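## Task

Dry run EL-3155. The plate and the dispenser tubing hold no liquid. Step 1: pick up the lid from LP1 and put it on the plate. Step 2: press START/STOP on TIMER (set to 7 min 35 s) and wait for the countdown to finish. Step 3: lift the lid off the plate and return it to LP1, seated flat inside the locators and not upside down. Step 4: carry the plate from N1 to the dispenser stage, seated; press dispenser START, pressing again if the stage does not move, and wait for Done to light on its status list. Step 5: press reader IN/OUT so its stage comes out, then carry the plate from the dispenser stage to the reader stage, seated, with well A1 at the corner engraved 'A1'. Step 6: press reader START, wait for Results to light, and leave the plate inside. Leaving the plate uncovered for a long stretch while TIMER runs fails the task. The dispenser may be started only after TIMER has finished, with the plate uncovered on its stage, and only once; any other start fails. Starting either machine, or retracting the reader stage, while the plate on that stage is not at least roughly down in its locators fails the task. Anything kept in place only by the robot at the end does not count; release and move clear. If something you had to change is still wrong at the end, pressing reader START scores worse than leaving it unpressed.

## Robot and tools

Robot: one arm with a two-finger parallel gripper. The fingers point along the gripper's own +z axis and close along its y axis. The reported hand point sits between the finger pads, roughly 1 cm behind the tips.

Scene frame: origin on the table surface under the arm base, +z up, +y to the left when facing along +x. Results print end_effector_position (metres) and end_effector_quat_wxyz in this frame; long reach makes the printed position less accurate. Joint positions/velocities list waist, shoulder, elbow, wrist pitch, wrist yaw, wrist roll (rad, rad/s), then the finger-pad gap (m).

Station facts: on every labelled item, well A1 lies at the labelled short end, in the corner farther from the labelled long side. TIMER and the capped bottle next to the dispenser are loose and can be knocked over. On the reader's lower key row, START is first from the left and IN/OUT is third. The reader status list, top to bottom: Ready, Results, Plate out, Reading. Loose objects may occasionally get a small push from outside.

Tools:
- execute_actions {"actions": [...], "pictures": bool}. An empty list just reports the current state. One item with "rows" is an action: up to 15 rows, "steps" 1 to 15 (default 15), each step 1/30 s; one row per step, the last row repeats if rows run out. One item with only "steps" (up to 300) is a wait counted from the previous result, reply time included. A refused call sends nothing.
- A row is 7 numbers, each -1 to 1: dx, dy, dz, rx, ry, rz, opening. The first six are an offset, in the gripper's own axes, from the gripper pose in the most recent result that reported it (or from the current pose for later calls in the same reply, or before any result has shown it). Every row counts from that same reference, not from the row before. Scale: 1.0 = 0.6 m of travel or 180 degrees; rx, ry, rz form a single rotation vector. Opening is absolute, not an offset: +1 fully open (0.094 m), -1 closed.
- move {"target": one 7-number row as above, "speed": 0.002 to 0.5 m/s, default 0.25; turning capped at twice that in rad/s}. Straight-line path to the offset target, lasting 0.5 to 10 s (cut off at 10 s). Opening is sent at the start. It does not avoid obstacles; the hand may lag, drift or overshoot the speed, especially near full reach. Its result adds a move: line (done, off_target, moving, held, fault) plus limits used (paced = clipped, held = a check blocked some steps, after which motion may suddenly speed up) and the distance from target.
- wait {"seconds": 0 to 10}: lets time pass, sends nothing new.
- zoom_image {"camera": cam_high | cam_low | cam_wrist, "region": [x0, y0, x1, y1]} pixels from the top-left, at most 504 x 504. Image sizes: cam_high and cam_low 672x504, cam_wrist 616x616.
- finished_scene {"scene": 1 or 2}: ends and grades that scene, then starts the next; irreversible. A reply with no tool call ends everything.

Control behaviour: each step the commanded pose is clipped to within 70 mm and 16 degrees of the measured one; damped IK favours position over orientation. After an action the arm only continues to the last clipped pose, so check the result and send the remainder. Motions usually end a centimetre or more short, mostly low; zero offsets are not a pause, they pull back toward the reference and can let the arm sag. To hold height, send the correction offset in the first call of a reply and zeros afterwards. Since offsets come from the measured pose, repeating a small offset against a rigid surface does not push harder, but against something yielding it keeps going. "pose unreachable" and HELD mark steps the clearance check changed or blocked (the base mount counts as arm). "Hand target" shows where the controller is driving.

Gripping: grip_measured uses the same scale as the opening command. To hold something, command about 0.03 below grip_measured; smaller differences grip more lightly. Readings can be off by about 1 mm. Pads can spike in force on first contact.

Heat: holding loads warms motors. MOTOR HOT from 75 °C, a 10 s stop at 90 °C, and at 100 °C the arm goes limp and drops. Avoid long holds while thinking.

Cameras: cam_high, cam_low, cam_wrist; calibration is given in the setup and may differ slightly per scene.

Avoid: dropping or knocking anything off the table (ends the scene), fast contacts, deep presses past contact, tipping TIMER or the bottle, and leaving the gripper holding things at the end. Press keys gently with short, slow moves, and confirm status lights with zoom_image before continuing.

Each tool is called after "Request:" by a JSON object that holds its "op" and its "data".

## Session

Request:
{"op": "execute_actions", "data": {"actions": []}}

Scene clock: 0.00 s of 27600.00 s.
end_effector_position=(+0.5790, +0.2708, +0.2557) grip_measured=+1.000 end_effector_quat_wxyz=(-0.429, +0.812, -0.167, +0.359)
Joint positions: [ 0.166  2.111  1.254  1.064 -0.476 -1.661  0.094]
Joint velocities: [ 0.002  0.002 -0.002 -0.066 -0.051 -0.066  0.   ]
Motor temperatures (°C, as the motors report them): [26 29 27 26 24 24]
Hand target: +0.585, +0.269, +0.269; -0.433, +0.805, -0.166, +0.370
camera_calibration (this result's frames):
cam_wrist: T_world_to_cam=[[-0.0588807, 0.580106, 0.81241, -0.332949], [0.129069, -0.802567, 0.582433, -0.00666003], [0.989886, 0.139151, -0.0276178, -0.478077], [0, 0, 0, 1]] pos_world=[0.454497, 0.254325, 0.261167]

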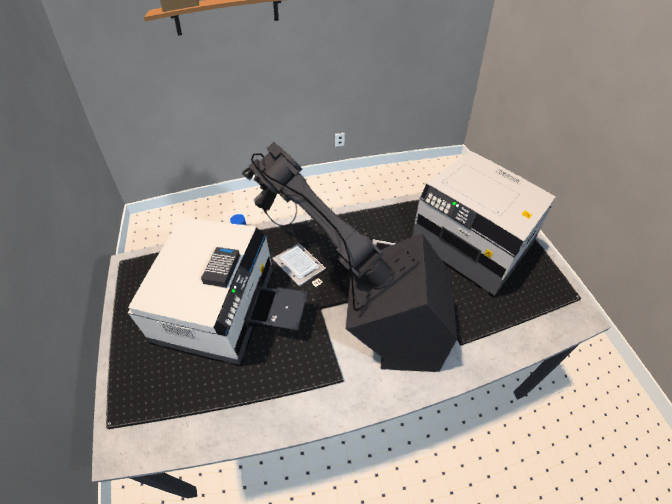

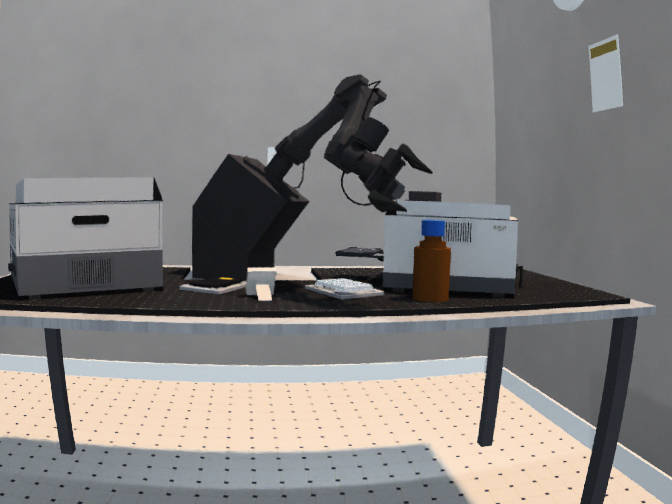

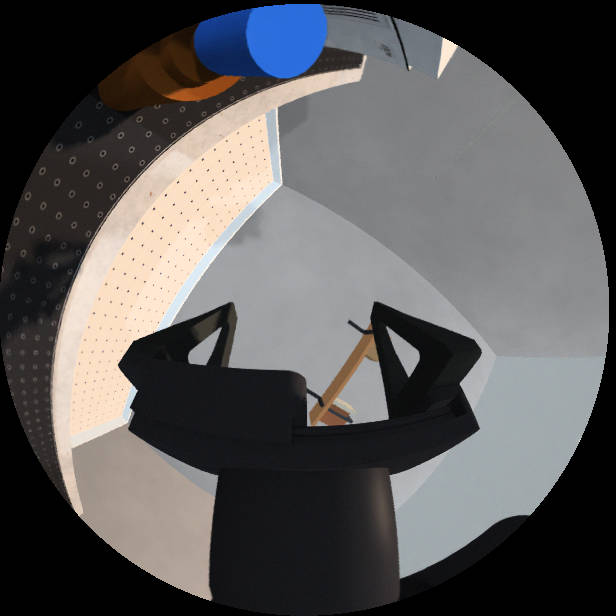

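Request:
{"op": "move", "data": {"target": [0.028,0.205,-0.608,-0.396,0.035,0.324,1]}}

Request:
{"op": "move", "data": {"target": [0,0.1,0,0,0,0.5,1], "speed": 0.4}}

Scene clock: 9.10 s of 27600.00 s.
end_effector_position=(+0.3230, -0.0122, +0.2882) grip_measured=+1.000 end_effector_quat_wxyz=(-0.008, +0.706, -0.708, -0.015)
Joint positions: [-0.495  1.822  1.144 -0.969 -0.666 -2.045  0.094]
Joint velocities: [-0.012 -0.002  0.012  0.007  0.007  0.022  0.   ]
Motor temperatures (°C, as the motors report them): [28 33 28 27 25 24]
Hand target: +0.329, -0.017, +0.296; -0.011, +0.706, -0.708, -0.006
Off the commanded pose: 0.015 m, 2 deg.
move: off_target
camera_calibration (this result's frames):
cam_wrist: T_world_to_cam=[[0.999831, 0.0180974, 0.00313823, -0.325823], [0.0132328, -0.828225, 0.560239, -0.176171], [0.012738, -0.560103, -0.828325, 0.353429], [0, 0, 0, 1]] pos_world=[0.323597, 0.0579437, 0.392475]

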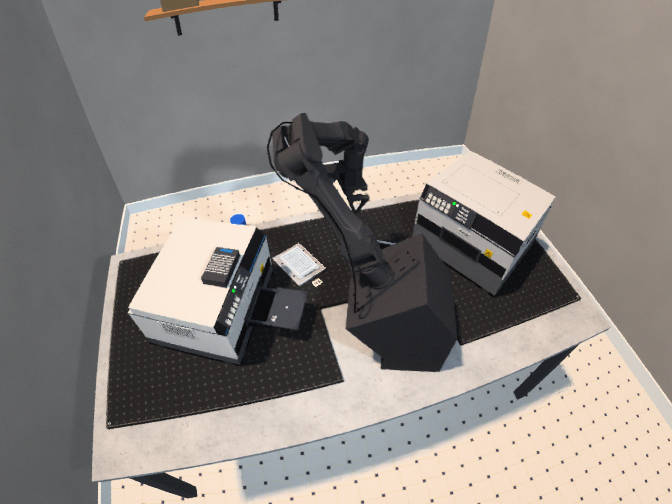

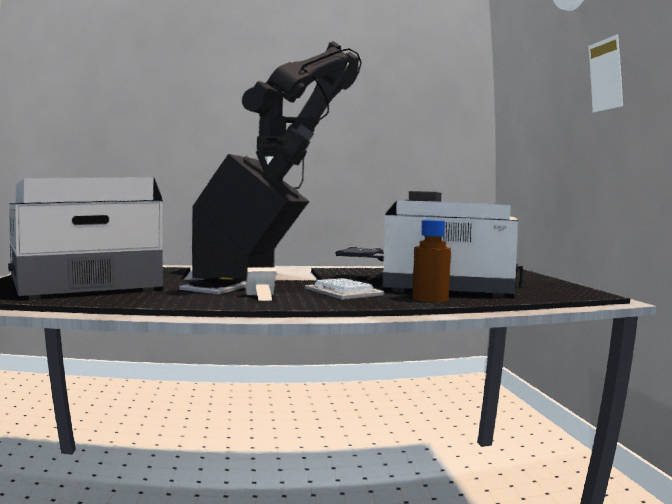

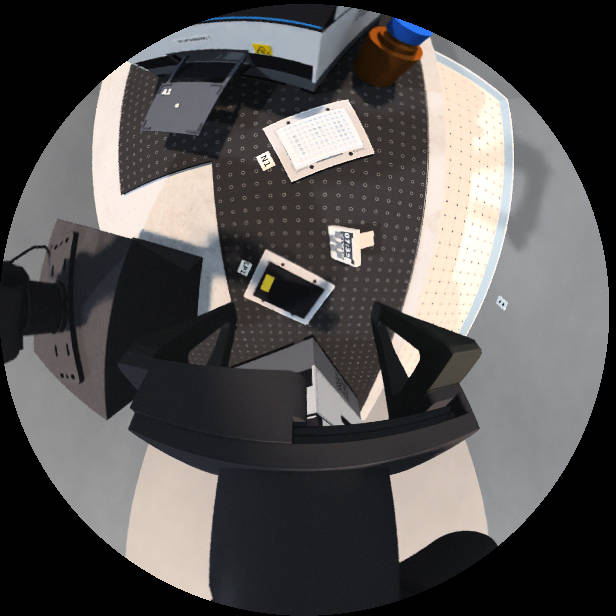

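Scene clock: 11.73 s of 27600.00 s.
end_effector_position=(+0.2636, -0.0084, +0.2842) grip_measured=+1.000 end_effector_quat_wxyz=(-0.015, -0.005, +1.000, +0.026)
Joint positions: [-0.56   1.696  0.918 -0.954 -0.664 -0.589  0.094]
Joint velocities: [ 0.002 -0.007 -0.012  0.051 -0.007  0.095  0.   ]
Motor temperatures (°C, as the motors report them): [28 33 28 26 25 24]
Hand target: +0.263, -0.012, +0.289; -0.004, +0.001, +1.000, +0.017
Off the commanded pose: 0.006 m, 2 deg.
move: done
camera_calibration (this result's frames):
cam_wrist: T_world_to_cam=[[0.0294704, -0.998763, -0.040056, -0.00696447], [-0.790661, -0.0478098, 0.610385, 0.0342382], [-0.611545, 0.0136825, -0.791092, 0.511827], [0, 0, 0, 1]] pos_world=[0.340281, -0.012322, 0.383724]

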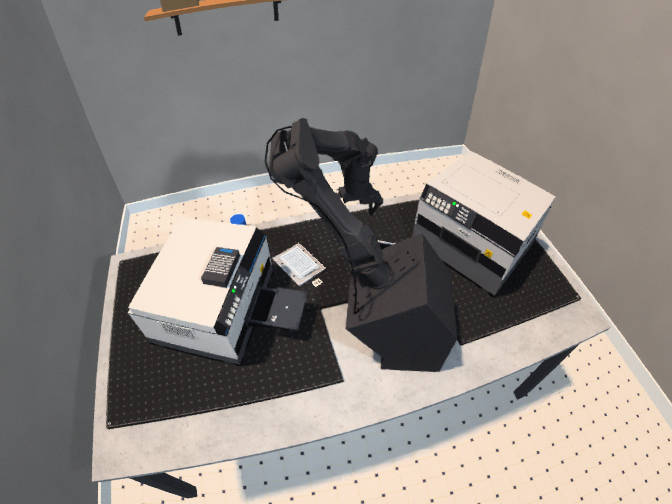

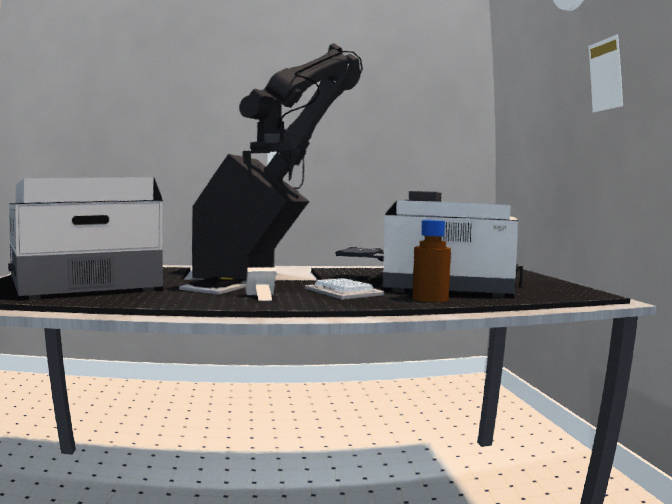

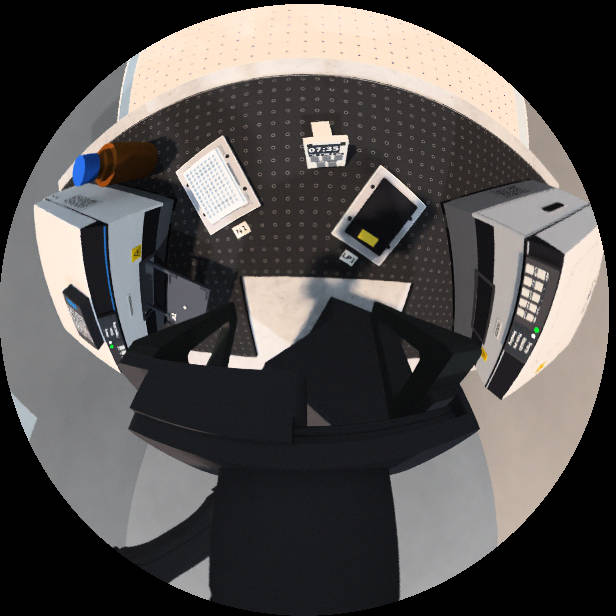

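Request:
{"op": "move", "data": {"target": [-0.072,-0.25,0.325,0.016,-0.01,0.17,1], "speed": 0.2}}

Scene clock: 16.83 s of 27600.00 s.
end_effector_position=(+0.2860, -0.1399, +0.0799) grip_measured=+1.000 end_effector_quat_wxyz=(-0.026, +0.264, +0.964, +0.003)
Joint positions: [-0.422  2.574  1.122 -0.176 -0.642  0.127  0.094]
Joint velocities: [-0.012 -0.022 -0.007 -0.051  0.007  0.037  0.   ]
Motor temperatures (°C, as the motors report them): [28 32 28 26 25 24]
Hand target: +0.301, -0.149, +0.084; -0.007, +0.259, +0.966, -0.005
Off the commanded pose: 0.018 m, 3 deg.
move: off_target
camera_calibration (this result's frames):
cam_wrist: T_world_to_cam=[[-0.490634, -0.871163, 0.018818, 0.0146982], [-0.671362, 0.391697, 0.629163, 0.196237], [-0.555475, 0.296055, -0.777045, 0.38811], [0, 0, 0, 1]] pos_world=[0.354543, -0.178963, 0.177837]

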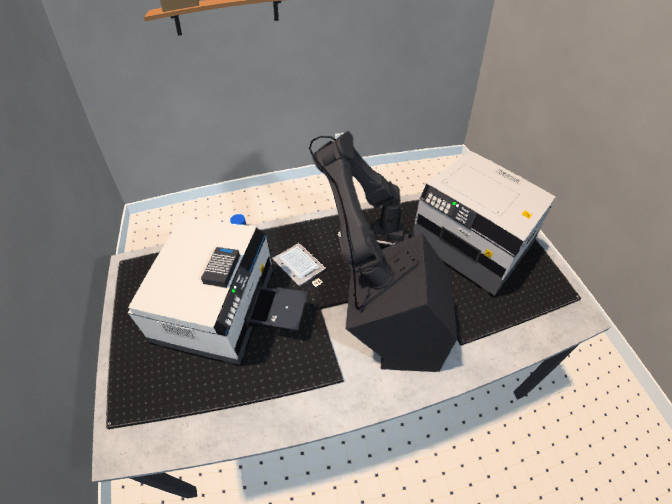

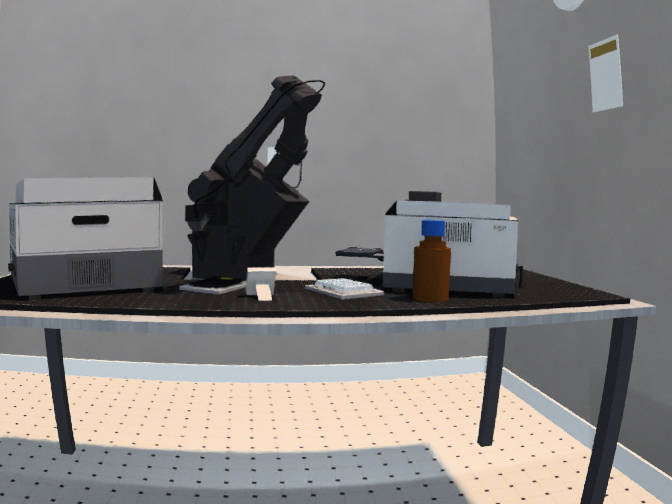

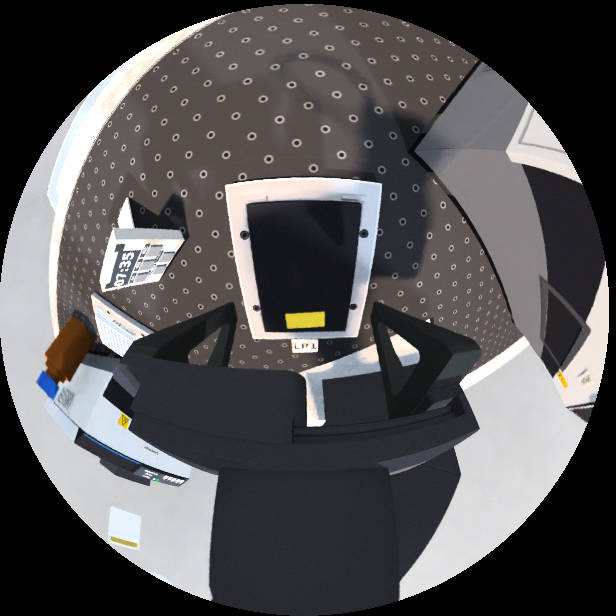

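Request:
{"op": "move", "data": {"target": [-0.005,0,0.045,0,-0.025,0,1], "speed": 0.05}}

Scene clock: 20.43 s of 27600.00 s.
end_effector_position=(+0.2950, -0.1373, +0.0533) grip_measured=+1.000 end_effector_quat_wxyz=(+0.012, +0.253, +0.967, -0.001)
Joint positions: [-0.358  2.622  1.078  0.06  -0.639  0.243  0.094]
Joint velocities: [ 0.002 -0.002 -0.017  0.037  0.051  0.051  0.   ]
Motor temperatures (°C, as the motors report them): [28 33 28 26 24 24]
Hand target: +0.287, -0.141, +0.053; +0.011, +0.263, +0.965, -0.008
Off the commanded pose: 0.009 m, 1 deg.
move: done
camera_calibration (this result's frames):
cam_wrist: T_world_to_cam=[[-0.472937, -0.881055, 0.00858301, 0.0158293], [-0.722987, 0.393619, 0.567763, 0.236782], [-0.503609, 0.26231, -0.823147, 0.354104], [0, 0, 0, 1]] pos_world=[0.357006, -0.17214, 0.156908]

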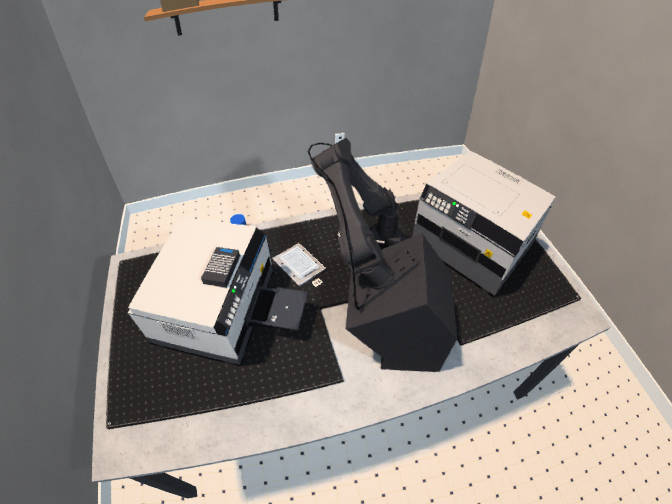

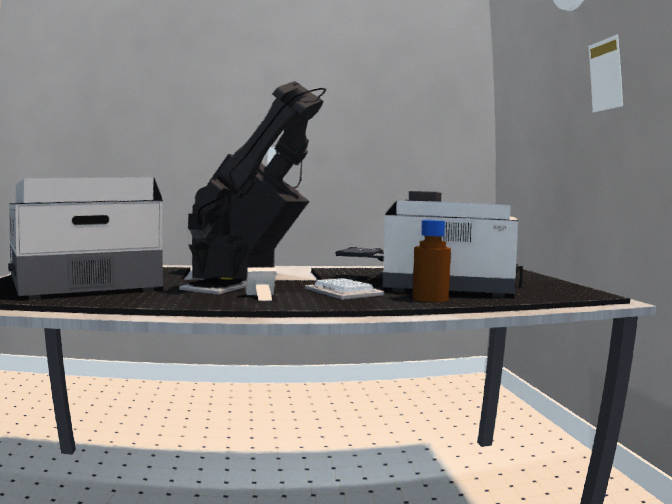

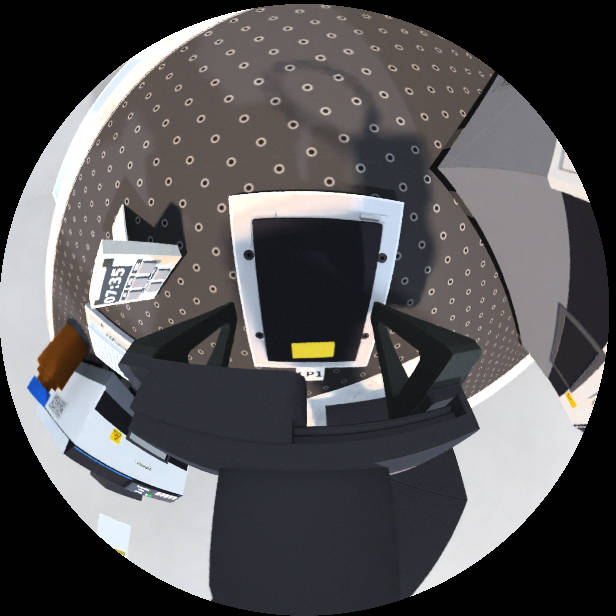

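Request:
{"op": "execute_actions", "data": {"actions": [{"rows":[[0.015,-0.022,0.008,0,0.006,0.008,1]],"steps":15}], "pictures": false}}

Scene clock: 25.07 s of 27600.00 s.
end_effector_position=(+0.2810, -0.1398, +0.0446) grip_measured=+1.000 end_effector_quat_wxyz=(-0.002, +0.261, +0.965, -0.000)
Joint positions: [-0.358  2.659  1.078  0.062 -0.639  0.238  0.094]
Joint velocities: [ 0.007 -0.017 -0.007 -0.022  0.007  0.066  0.   ]
Motor temperatures (°C, as the motors report them): [29 33 28 26 24 24]
Hand target: +0.281, -0.144, +0.048; +0.003, +0.265, +0.964, +0.002
Off the commanded pose: 0.006 m, 1 deg.
Steps of this call (steps 1 to 124: nothing new was sent; steps 125 to 139: all 15 steps of this action). Readings (end_effector_position):
125: (+0.2945, -0.1375, +0.0526)
126: (+0.2934, -0.1380, +0.0516)
128: (+0.2883, -0.1390, +0.0485)
132: (+0.2813, -0.1398, +0.0447)
139: the state above

Request:
{"op": "execute_actions", "data": {"actions": [{"rows":[[0,-0.004,0.008,0,0,0,1],[0,-0.004,0.012,0,0,0,1],[0,-0.004,0.016,0,0,0,1]],"steps":15}]}}

Scene clock: 27.80 s of 27600.00 s.
end_effector_position=(+0.2706, -0.1362, +0.0331) grip_measured=+1.000 end_effector_quat_wxyz=(-0.016, +0.260, +0.965, +0.000)
Joint positions: [-0.335  2.691  1.078  0.076 -0.639  0.245  0.094]
Joint velocities: [-0.002  0.002  0.017 -0.007 -0.022  0.051  0.   ]
Motor temperatures (°C, as the motors report them): [29 33 28 26 24 24]
Hand target: +0.280, -0.142, +0.035; -0.002, +0.261, +0.965, -0.001
Off the commanded pose: 0.011 m, 2 deg.
Steps of this call (steps 1 to 67: nothing new was sent; steps 68 to 82: all 15 steps of this action). Readings (end_effector_position):
68: (+0.2807, -0.1396, +0.0441)
69: (+0.2803, -0.1394, +0.0432)
71: (+0.2774, -0.1385, +0.0394)
75: (+0.2704, -0.1361, +0.0334)
82: the state above
camera_calibration (this result's frames):
cam_wrist: T_world_to_cam=[[-0.485026, -0.874289, 0.0191955, 0.00931205], [-0.685167, 0.393564, 0.612905, 0.218388], [-0.543411, 0.284123, -0.789923, 0.337556], [0, 0, 0, 1]] pos_world=[0.33758, -0.173715, 0.132613]

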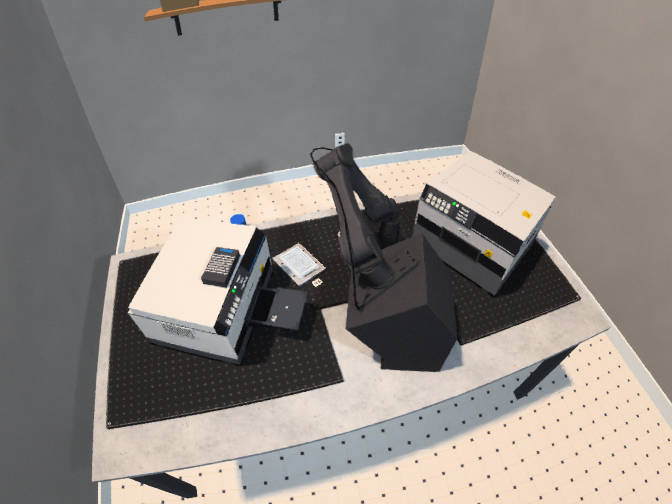

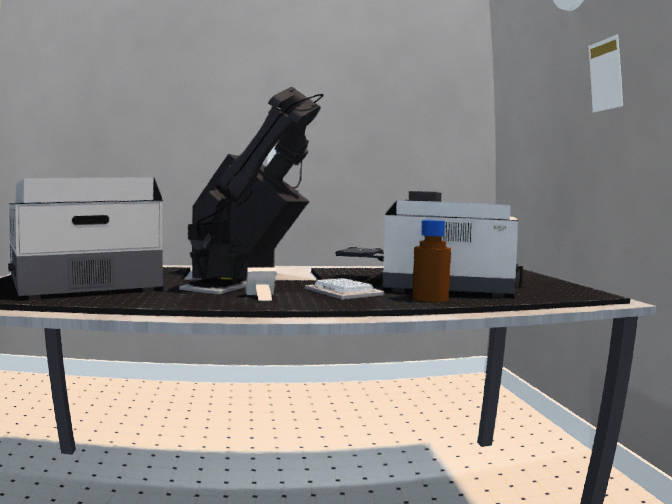

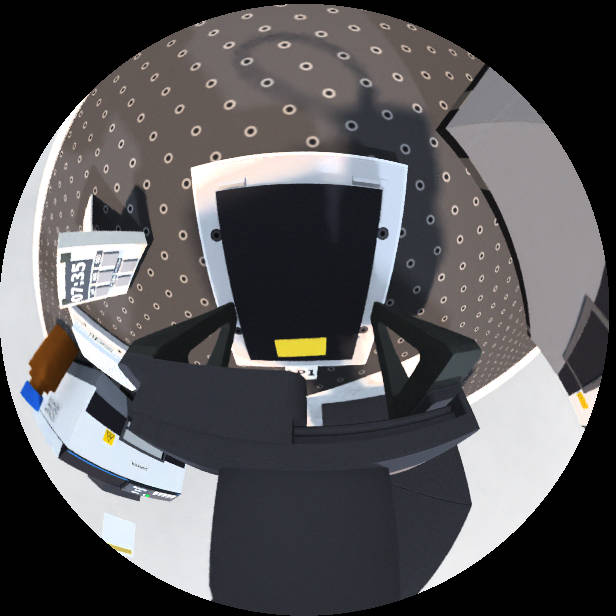

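Request:
{"op": "execute_actions", "data": {"actions": [{"rows":[[-0.016,0.004,0.004,0,-0.012,0,1]],"steps":15}]}}

Request:
{"op": "zoom_image", "data": {"camera": "cam_low", "region": [170, 250, 290, 310]}}

Scene clock: 30.47 s of 27600.00 s.
end_effector_position=(+0.2780, -0.1332, +0.0294) grip_measured=+1.000 end_effector_quat_wxyz=(-0.006, +0.256, +0.967, +0.001)
Joint positions: [-0.316  2.691  1.078  0.116 -0.639  0.274  0.094]
Joint velocities: [ 0.007  0.002 -0.012  0.007 -0.022  0.022  0.   ]
Motor temperatures (°C, as the motors report them): [29 33 28 26 24 24]
Hand target: +0.280, -0.139, +0.030; +0.002, +0.260, +0.966, -0.005
Off the commanded pose: 0.006 m, 1 deg.
Steps of this call (steps 1 to 65: nothing new was sent; steps 66 to 80: all 15 steps of this action). Readings (end_effector_position):
66: (+0.2715, -0.1361, +0.0329)
67: (+0.2725, -0.1358, +0.0323)
69: (+0.2747, -0.1345, +0.0310)
73: (+0.2767, -0.1328, +0.0294)
80: the state above
camera_calibration (this result's frames):
cam_wrist: T_world_to_cam=[[-0.476458, -0.879095, 0.0134389, 0.0128032], [-0.701425, 0.38929, 0.597039, 0.228984], [-0.530086, 0.275038, -0.802099, 0.333289], [0, 0, 0, 1]] pos_world=[0.343387, -0.169553, 0.130446]

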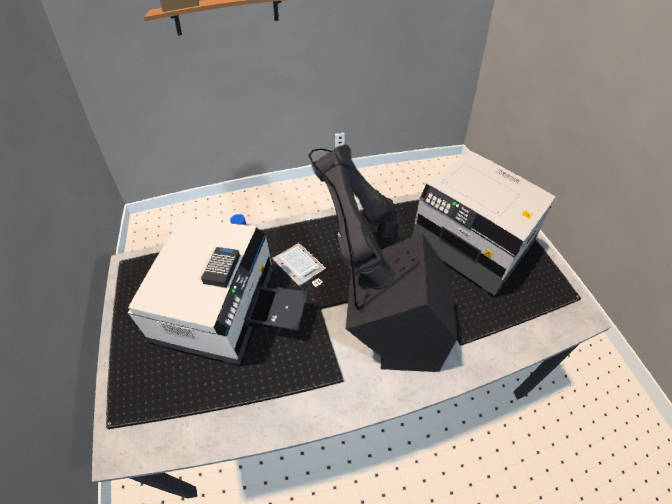

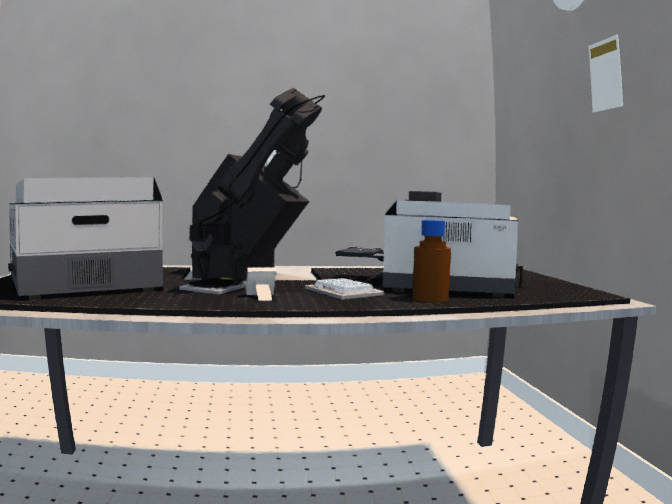

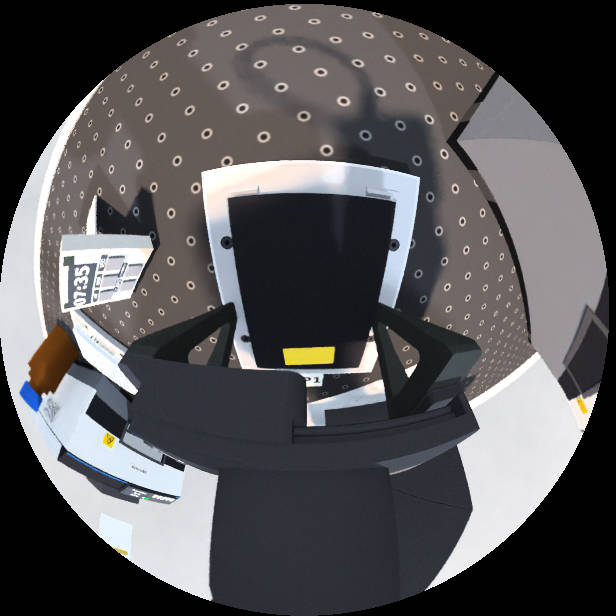

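Region (170, 250, 290, 310) of cam_low's 672x504 image, scaled by 4.200, with more detail than that image has.

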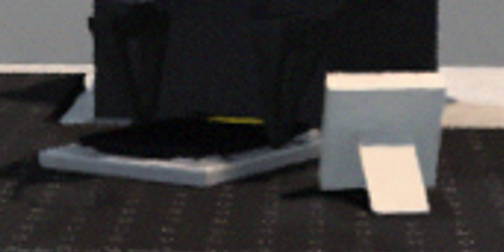

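Request:
{"op": "execute_actions", "data": {"actions": [{"rows":[[0,-0.008,-0.003,0,0,0.004,0.78]],"steps":15}], "pictures": false}}

Scene clock: 32.17 s of 27600.00 s.
end_effector_position=(+0.2765, -0.1362, +0.0298) grip_measured=+0.792 end_effector_quat_wxyz=(-0.007, +0.258, +0.966, -0.006)
Joint positions: [-0.319  2.692  1.078  0.113 -0.626  0.273  0.084]
Joint velocities: [ 0.012  0.007  0.012  0.007  0.007 -0.007  0.   ]
Motor temperatures (°C, as the motors report them): [29 33 28 26 24 24]
Hand target: +0.276, -0.137, +0.031; -0.006, +0.262, +0.965, +0.001
Off the commanded pose: 0.002 m, 1 deg.
Steps of this call (steps 1 to 36: nothing new was sent; steps 37 to 51: all 15 steps of this action). Readings (end_effector_position):
37: (+0.2779, -0.1340, +0.0294)
38: (+0.2768, -0.1359, +0.0297)
40: (+0.2765, -0.1363, +0.0298)
44: (+0.2765, -0.1362, +0.0298)
51: the state above

Request:
{"op": "move", "data": {"target": [0,0,-0.2,0,0,0,0.755], "speed": 0.1}}

Request:
{"op": "move", "data": {"target": [0.15,0.48,0,0,0,-0.29,0.755], "speed": 0.2}}

Scene clock: 36.37 s of 27600.00 s.
end_effector_position=(+0.2794, -0.1318, +0.1410) grip_measured=+0.776 end_effector_quat_wxyz=(-0.012, +0.253, +0.967, -0.004)
Joint positions: [-0.52   2.365  1.014 -0.311 -0.625  0.008  0.083]
Joint velocities: [-0.002  0.017 -0.007 -0.007 -0.081 -0.007 -0.   ]
Motor temperatures (°C, as the motors report them): [29 34 27 26 24 24]
Hand target: +0.279, -0.133, +0.148; -0.005, +0.258, +0.966, -0.003
Off the commanded pose: 0.010 m, 1 deg.
move: done
camera_calibration (this result's frames):
cam_wrist: T_world_to_cam=[[-0.472303, -0.881039, 0.0264751, 0.00991656], [-0.694139, 0.390287, 0.604853, 0.159824], [-0.543231, 0.267296, -0.795897, 0.42495], [0, 0, 0, 1]] pos_world=[0.34647, -0.167228, 0.241284]

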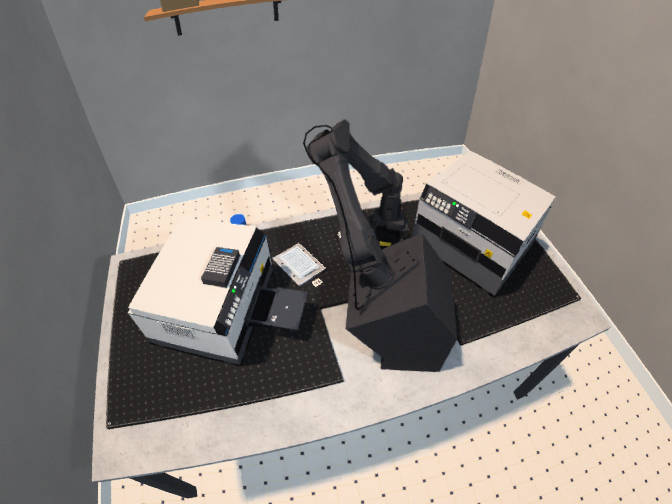

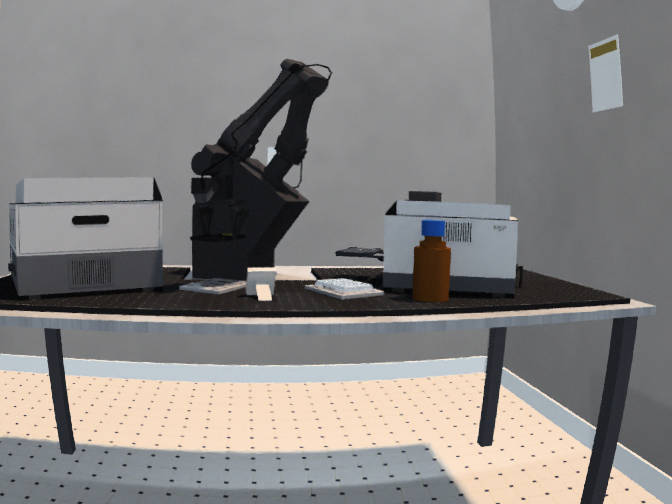

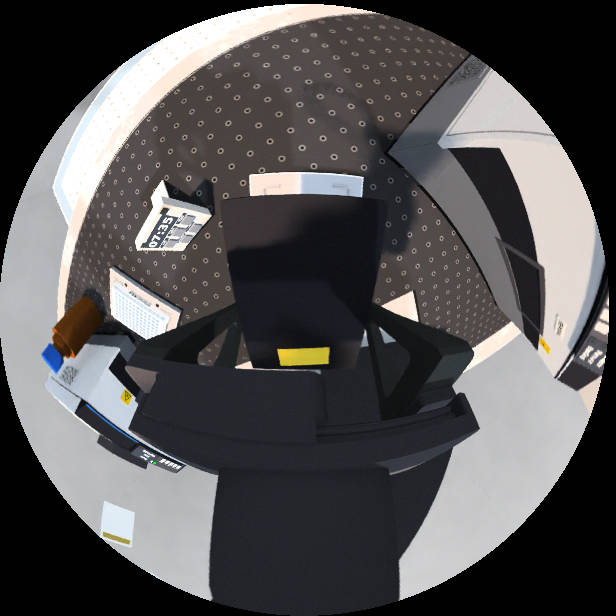

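Scene clock: 39.20 s of 27600.00 s.
end_effector_position=(+0.3259, +0.1528, +0.1247) grip_measured=+0.776 end_effector_quat_wxyz=(-0.039, -0.191, +0.981, -0.002)
Joint positions: [ 0.259  1.874  1.055 -0.393 -0.491 -0.004  0.083]
Joint velocities: [ 0.012  0.002  0.002 -0.037 -0.051  0.051 -0.   ]
Motor temperatures (°C, as the motors report them): [29 34 28 26 24 24]
Hand target: +0.341, +0.157, +0.135; -0.018, -0.199, +0.980, -0.006
Off the commanded pose: 0.024 m, 3 deg.
move: off_target
camera_calibration (this result's frames):
cam_wrist: T_world_to_cam=[[0.394021, -0.919101, 0.000349541, 0.00975401], [-0.699833, -0.299774, 0.648359, 0.192687], [-0.595803, -0.255712, -0.761335, 0.453877], [0, 0, 0, 1]] pos_world=[0.401427, 0.182789, 0.220618]

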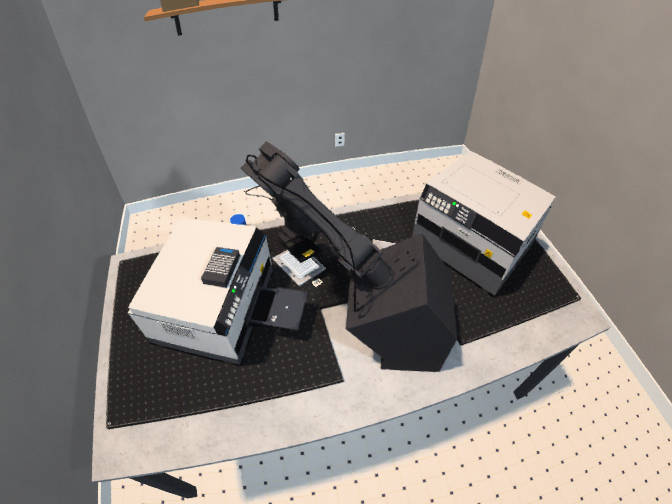

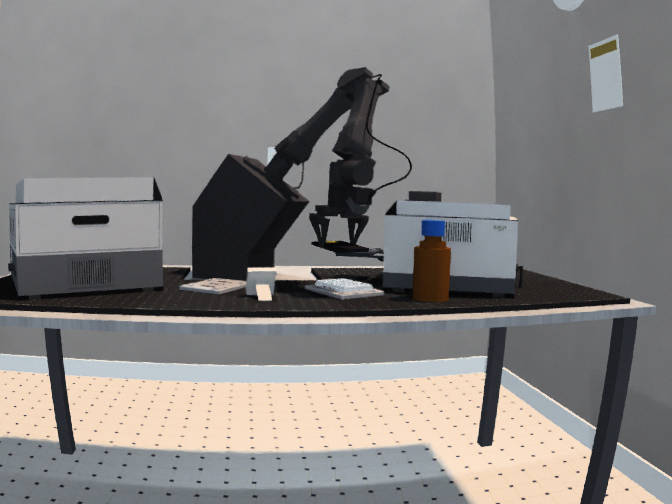

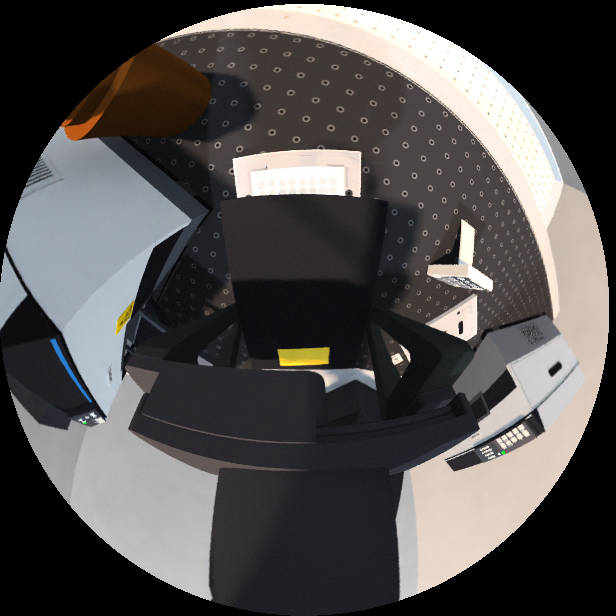

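Request:
{"op": "move", "data": {"target": [-0.025,0.004,0.10,0.006,-0.022,-0.012,0.755], "speed": 0.06}}

Request:
{"op": "zoom_image", "data": {"camera": "cam_wrist", "region": [180, 140, 430, 330]}}

Request:
{"op": "zoom_image", "data": {"camera": "cam_low", "region": [290, 240, 400, 310]}}

Scene clock: 44.00 s of 27600.00 s.
end_effector_position=(+0.3299, +0.1616, +0.0637) grip_measured=+0.776 end_effector_quat_wxyz=(-0.012, -0.214, +0.977, -0.001)
Joint positions: [ 0.357  2.039  1.055 -0.124 -0.441  0.077  0.083]
Joint velocities: [-0.012 -0.032 -0.007  0.037 -0.007 -0.066  0.001]
Motor temperatures (°C, as the motors report them): [29 35 28 26 24 24]
Hand target: +0.335, +0.159, +0.064; -0.004, -0.211, +0.978, -0.006
Off the commanded pose: 0.005 m, 1 deg.
move: done
camera_calibration (this result's frames):
cam_wrist: T_world_to_cam=[[0.436284, -0.899779, 0.00731523, -0.00125504], [-0.717089, -0.342768, 0.606872, 0.252995], [-0.543543, -0.270014, -0.794766, 0.399268], [0, 0, 0, 1]] pos_world=[0.398987, 0.193397, 0.163798]

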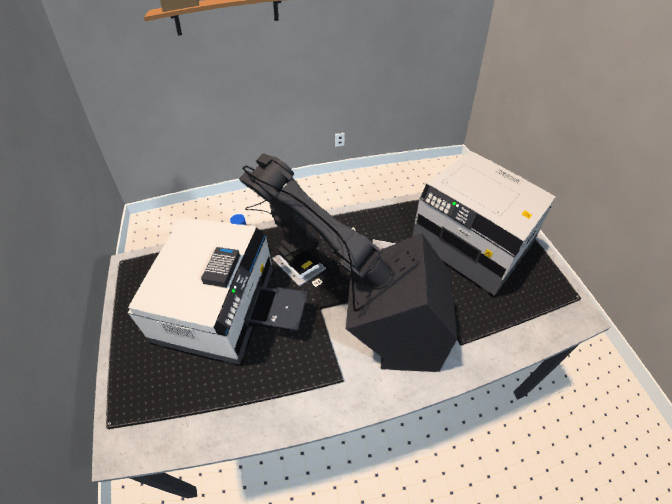

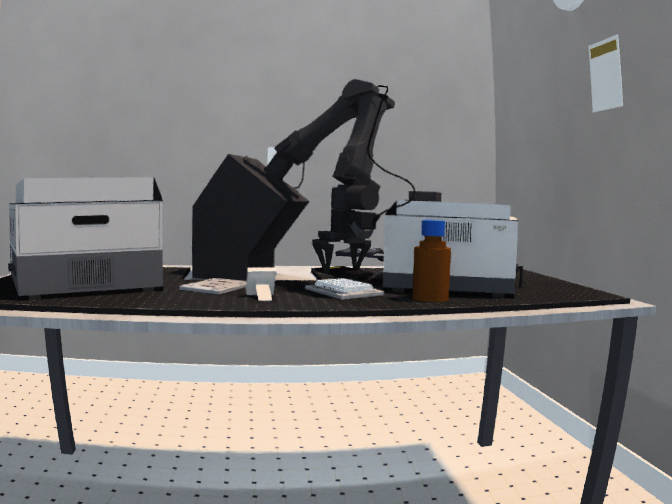

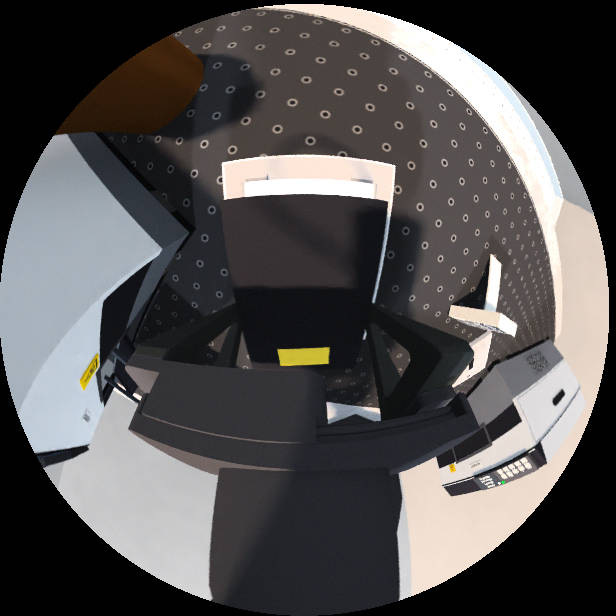

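Region (180, 140, 430, 330) of cam_wrist's 616x616 image, scaled by 2.016, with more detail than that image has; it fills the top 383 rows of this view, and the rest is white.

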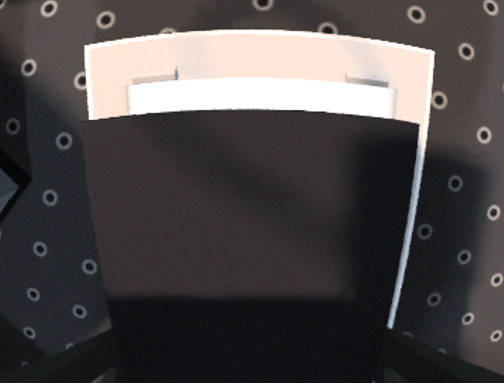

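Region (290, 240, 400, 310) of cam_low's 672x504 image, scaled by 4.582, with more detail than that image has; it fills the top 321 rows of this view, and the rest is white.

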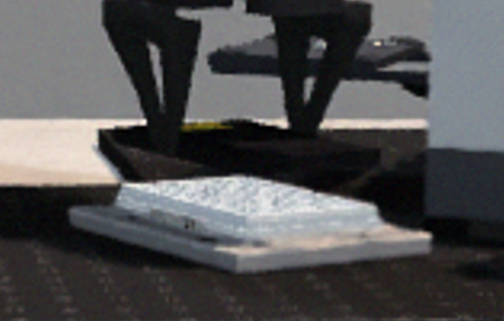

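Request:
{"op": "execute_actions", "data": {"actions": [{"rows":[[-0.018,-0.010,0.012,0,-0.006,0.002,0.755]],"steps":15}], "pictures": false}}

Scene clock: 46.73 s of 27600.00 s.
end_effector_position=(+0.3280, +0.1549, +0.0533) grip_measured=+0.776 end_effector_quat_wxyz=(-0.020, -0.210, +0.978, -0.003)
Joint positions: [ 0.357  2.081  1.068 -0.113 -0.441  0.078  0.083]
Joint velocities: [ 0.007  0.012 -0.012 -0.051  0.022 -0.007 -0.001]
Motor temperatures (°C, as the motors report them): [29 35 28 26 24 24]
Hand target: +0.342, +0.161, +0.057; -0.003, -0.211, +0.978, +0.002
Off the commanded pose: 0.015 m, 2 deg.
Steps of this call (steps 1 to 67: nothing new was sent; steps 68 to 82: all 15 steps of this action). Readings (end_effector_position):
68: (+0.3302, +0.1613, +0.0629)
69: (+0.3309, +0.1608, +0.0612)
71: (+0.3308, +0.1585, +0.0570)
75: (+0.3279, +0.1548, +0.0533)
82: the state above

Request:
{"op": "execute_actions", "data": {"actions": [{"rows":[[-0.025,0.003,0,0,-0.02,0,0.755]],"steps":15}]}}

Request:
{"op": "zoom_image", "data": {"camera": "cam_wrist", "region": [180, 140, 430, 330]}}

Scene clock: 50.73 s of 27600.00 s.
end_effector_position=(+0.3372, +0.1646, +0.0517) grip_measured=+0.776 end_effector_quat_wxyz=(+0.002, -0.214, +0.977, +0.006)
Joint positions: [ 0.367  2.081  1.068 -0.055 -0.441  0.102  0.083]
Joint velocities: [-0.007 -0.012  0.012 -0.007 -0.007 -0.066 -0.   ]
Motor temperatures (°C, as the motors report them): [28 35 28 26 24 24]
Hand target: +0.341, +0.162, +0.053; +0.010, -0.210, +0.978, +0.003
Off the commanded pose: 0.004 m, 1 deg.
Steps of this call (steps 1 to 105: nothing new was sent; steps 106 to 120: all 15 steps of this action). Readings (end_effector_position):
106: (+0.3290, +0.1555, +0.0532)
107: (+0.3304, +0.1568, +0.0530)
109: (+0.3329, +0.1601, +0.0523)
113: (+0.3354, +0.1635, +0.0517)
120: the state above
camera_calibration (this result's frames):
cam_wrist: T_world_to_cam=[[0.435356, -0.900258, 0.00103853, -0.000936172], [-0.732844, -0.353726, 0.581221, 0.275002], [-0.522881, -0.253799, -0.813745, 0.385835], [0, 0, 0, 1]] pos_world=[0.403687, 0.194357, 0.154136]

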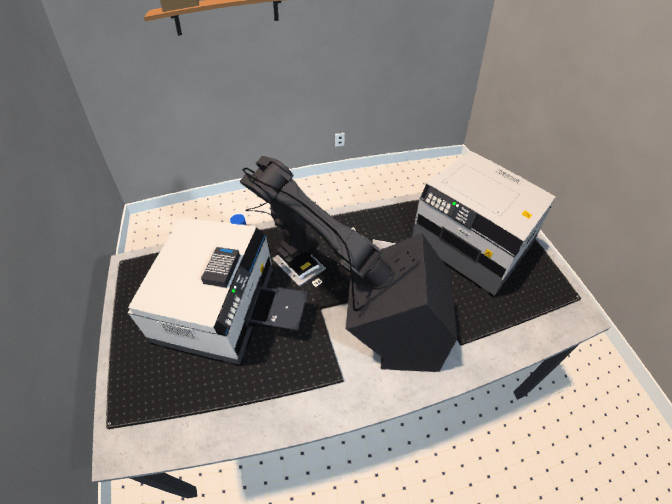

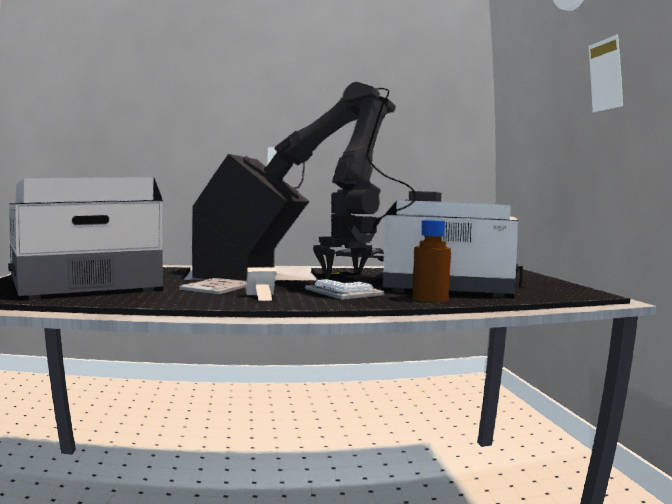

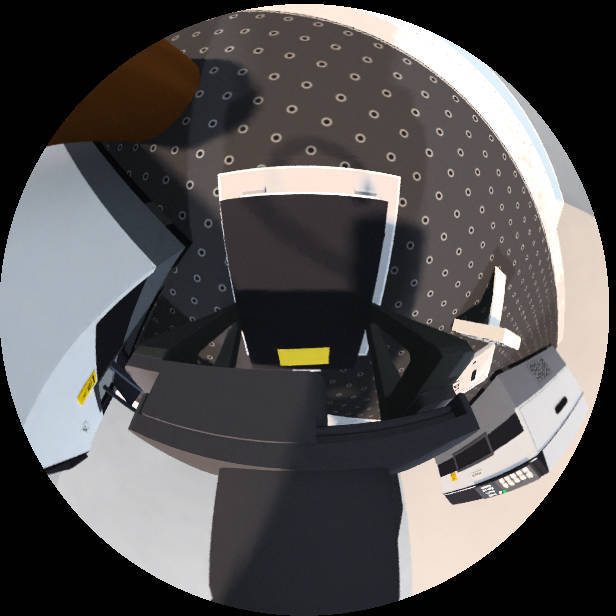

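Region (180, 140, 430, 330) of cam_wrist's 616x616 image, scaled by 2.016, with more detail than that image has; it fills the top 383 rows of this view, and the rest is white.

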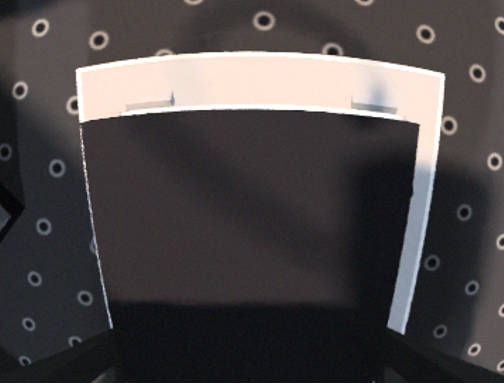

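Request:
{"op": "execute_actions", "data": {"actions": [{"rows":[[-0.006,-0.010,0,0.008,-0.004,0,0.755]],"steps":15}], "pictures": false}}

Scene clock: 53.63 s of 27600.00 s.
end_effector_position=(+0.3385, +0.1629, +0.0517) grip_measured=+0.776 end_effector_quat_wxyz=(+0.005, -0.213, +0.977, +0.001)
Joint positions: [ 0.367  2.081  1.068 -0.053 -0.429  0.103  0.083]
Joint velocities: [ 0.002  0.007  0.002 -0.037  0.022 -0.022 -0.001]
Motor temperatures (°C, as the motors report them): [28 35 28 26 24 24]
Hand target: +0.343, +0.161, +0.052; +0.011, -0.213, +0.977, -0.005
Off the commanded pose: 0.005 m, 1 deg.
Steps of this call (steps 1 to 72: nothing new was sent; steps 73 to 87: all 15 steps of this action). Readings (end_effector_position):
73: (+0.3377, +0.1645, +0.0517)
74: (+0.3379, +0.1643, +0.0517)
76: (+0.3382, +0.1637, +0.0517)
80: (+0.3385, +0.1632, +0.0517)
87: the state above


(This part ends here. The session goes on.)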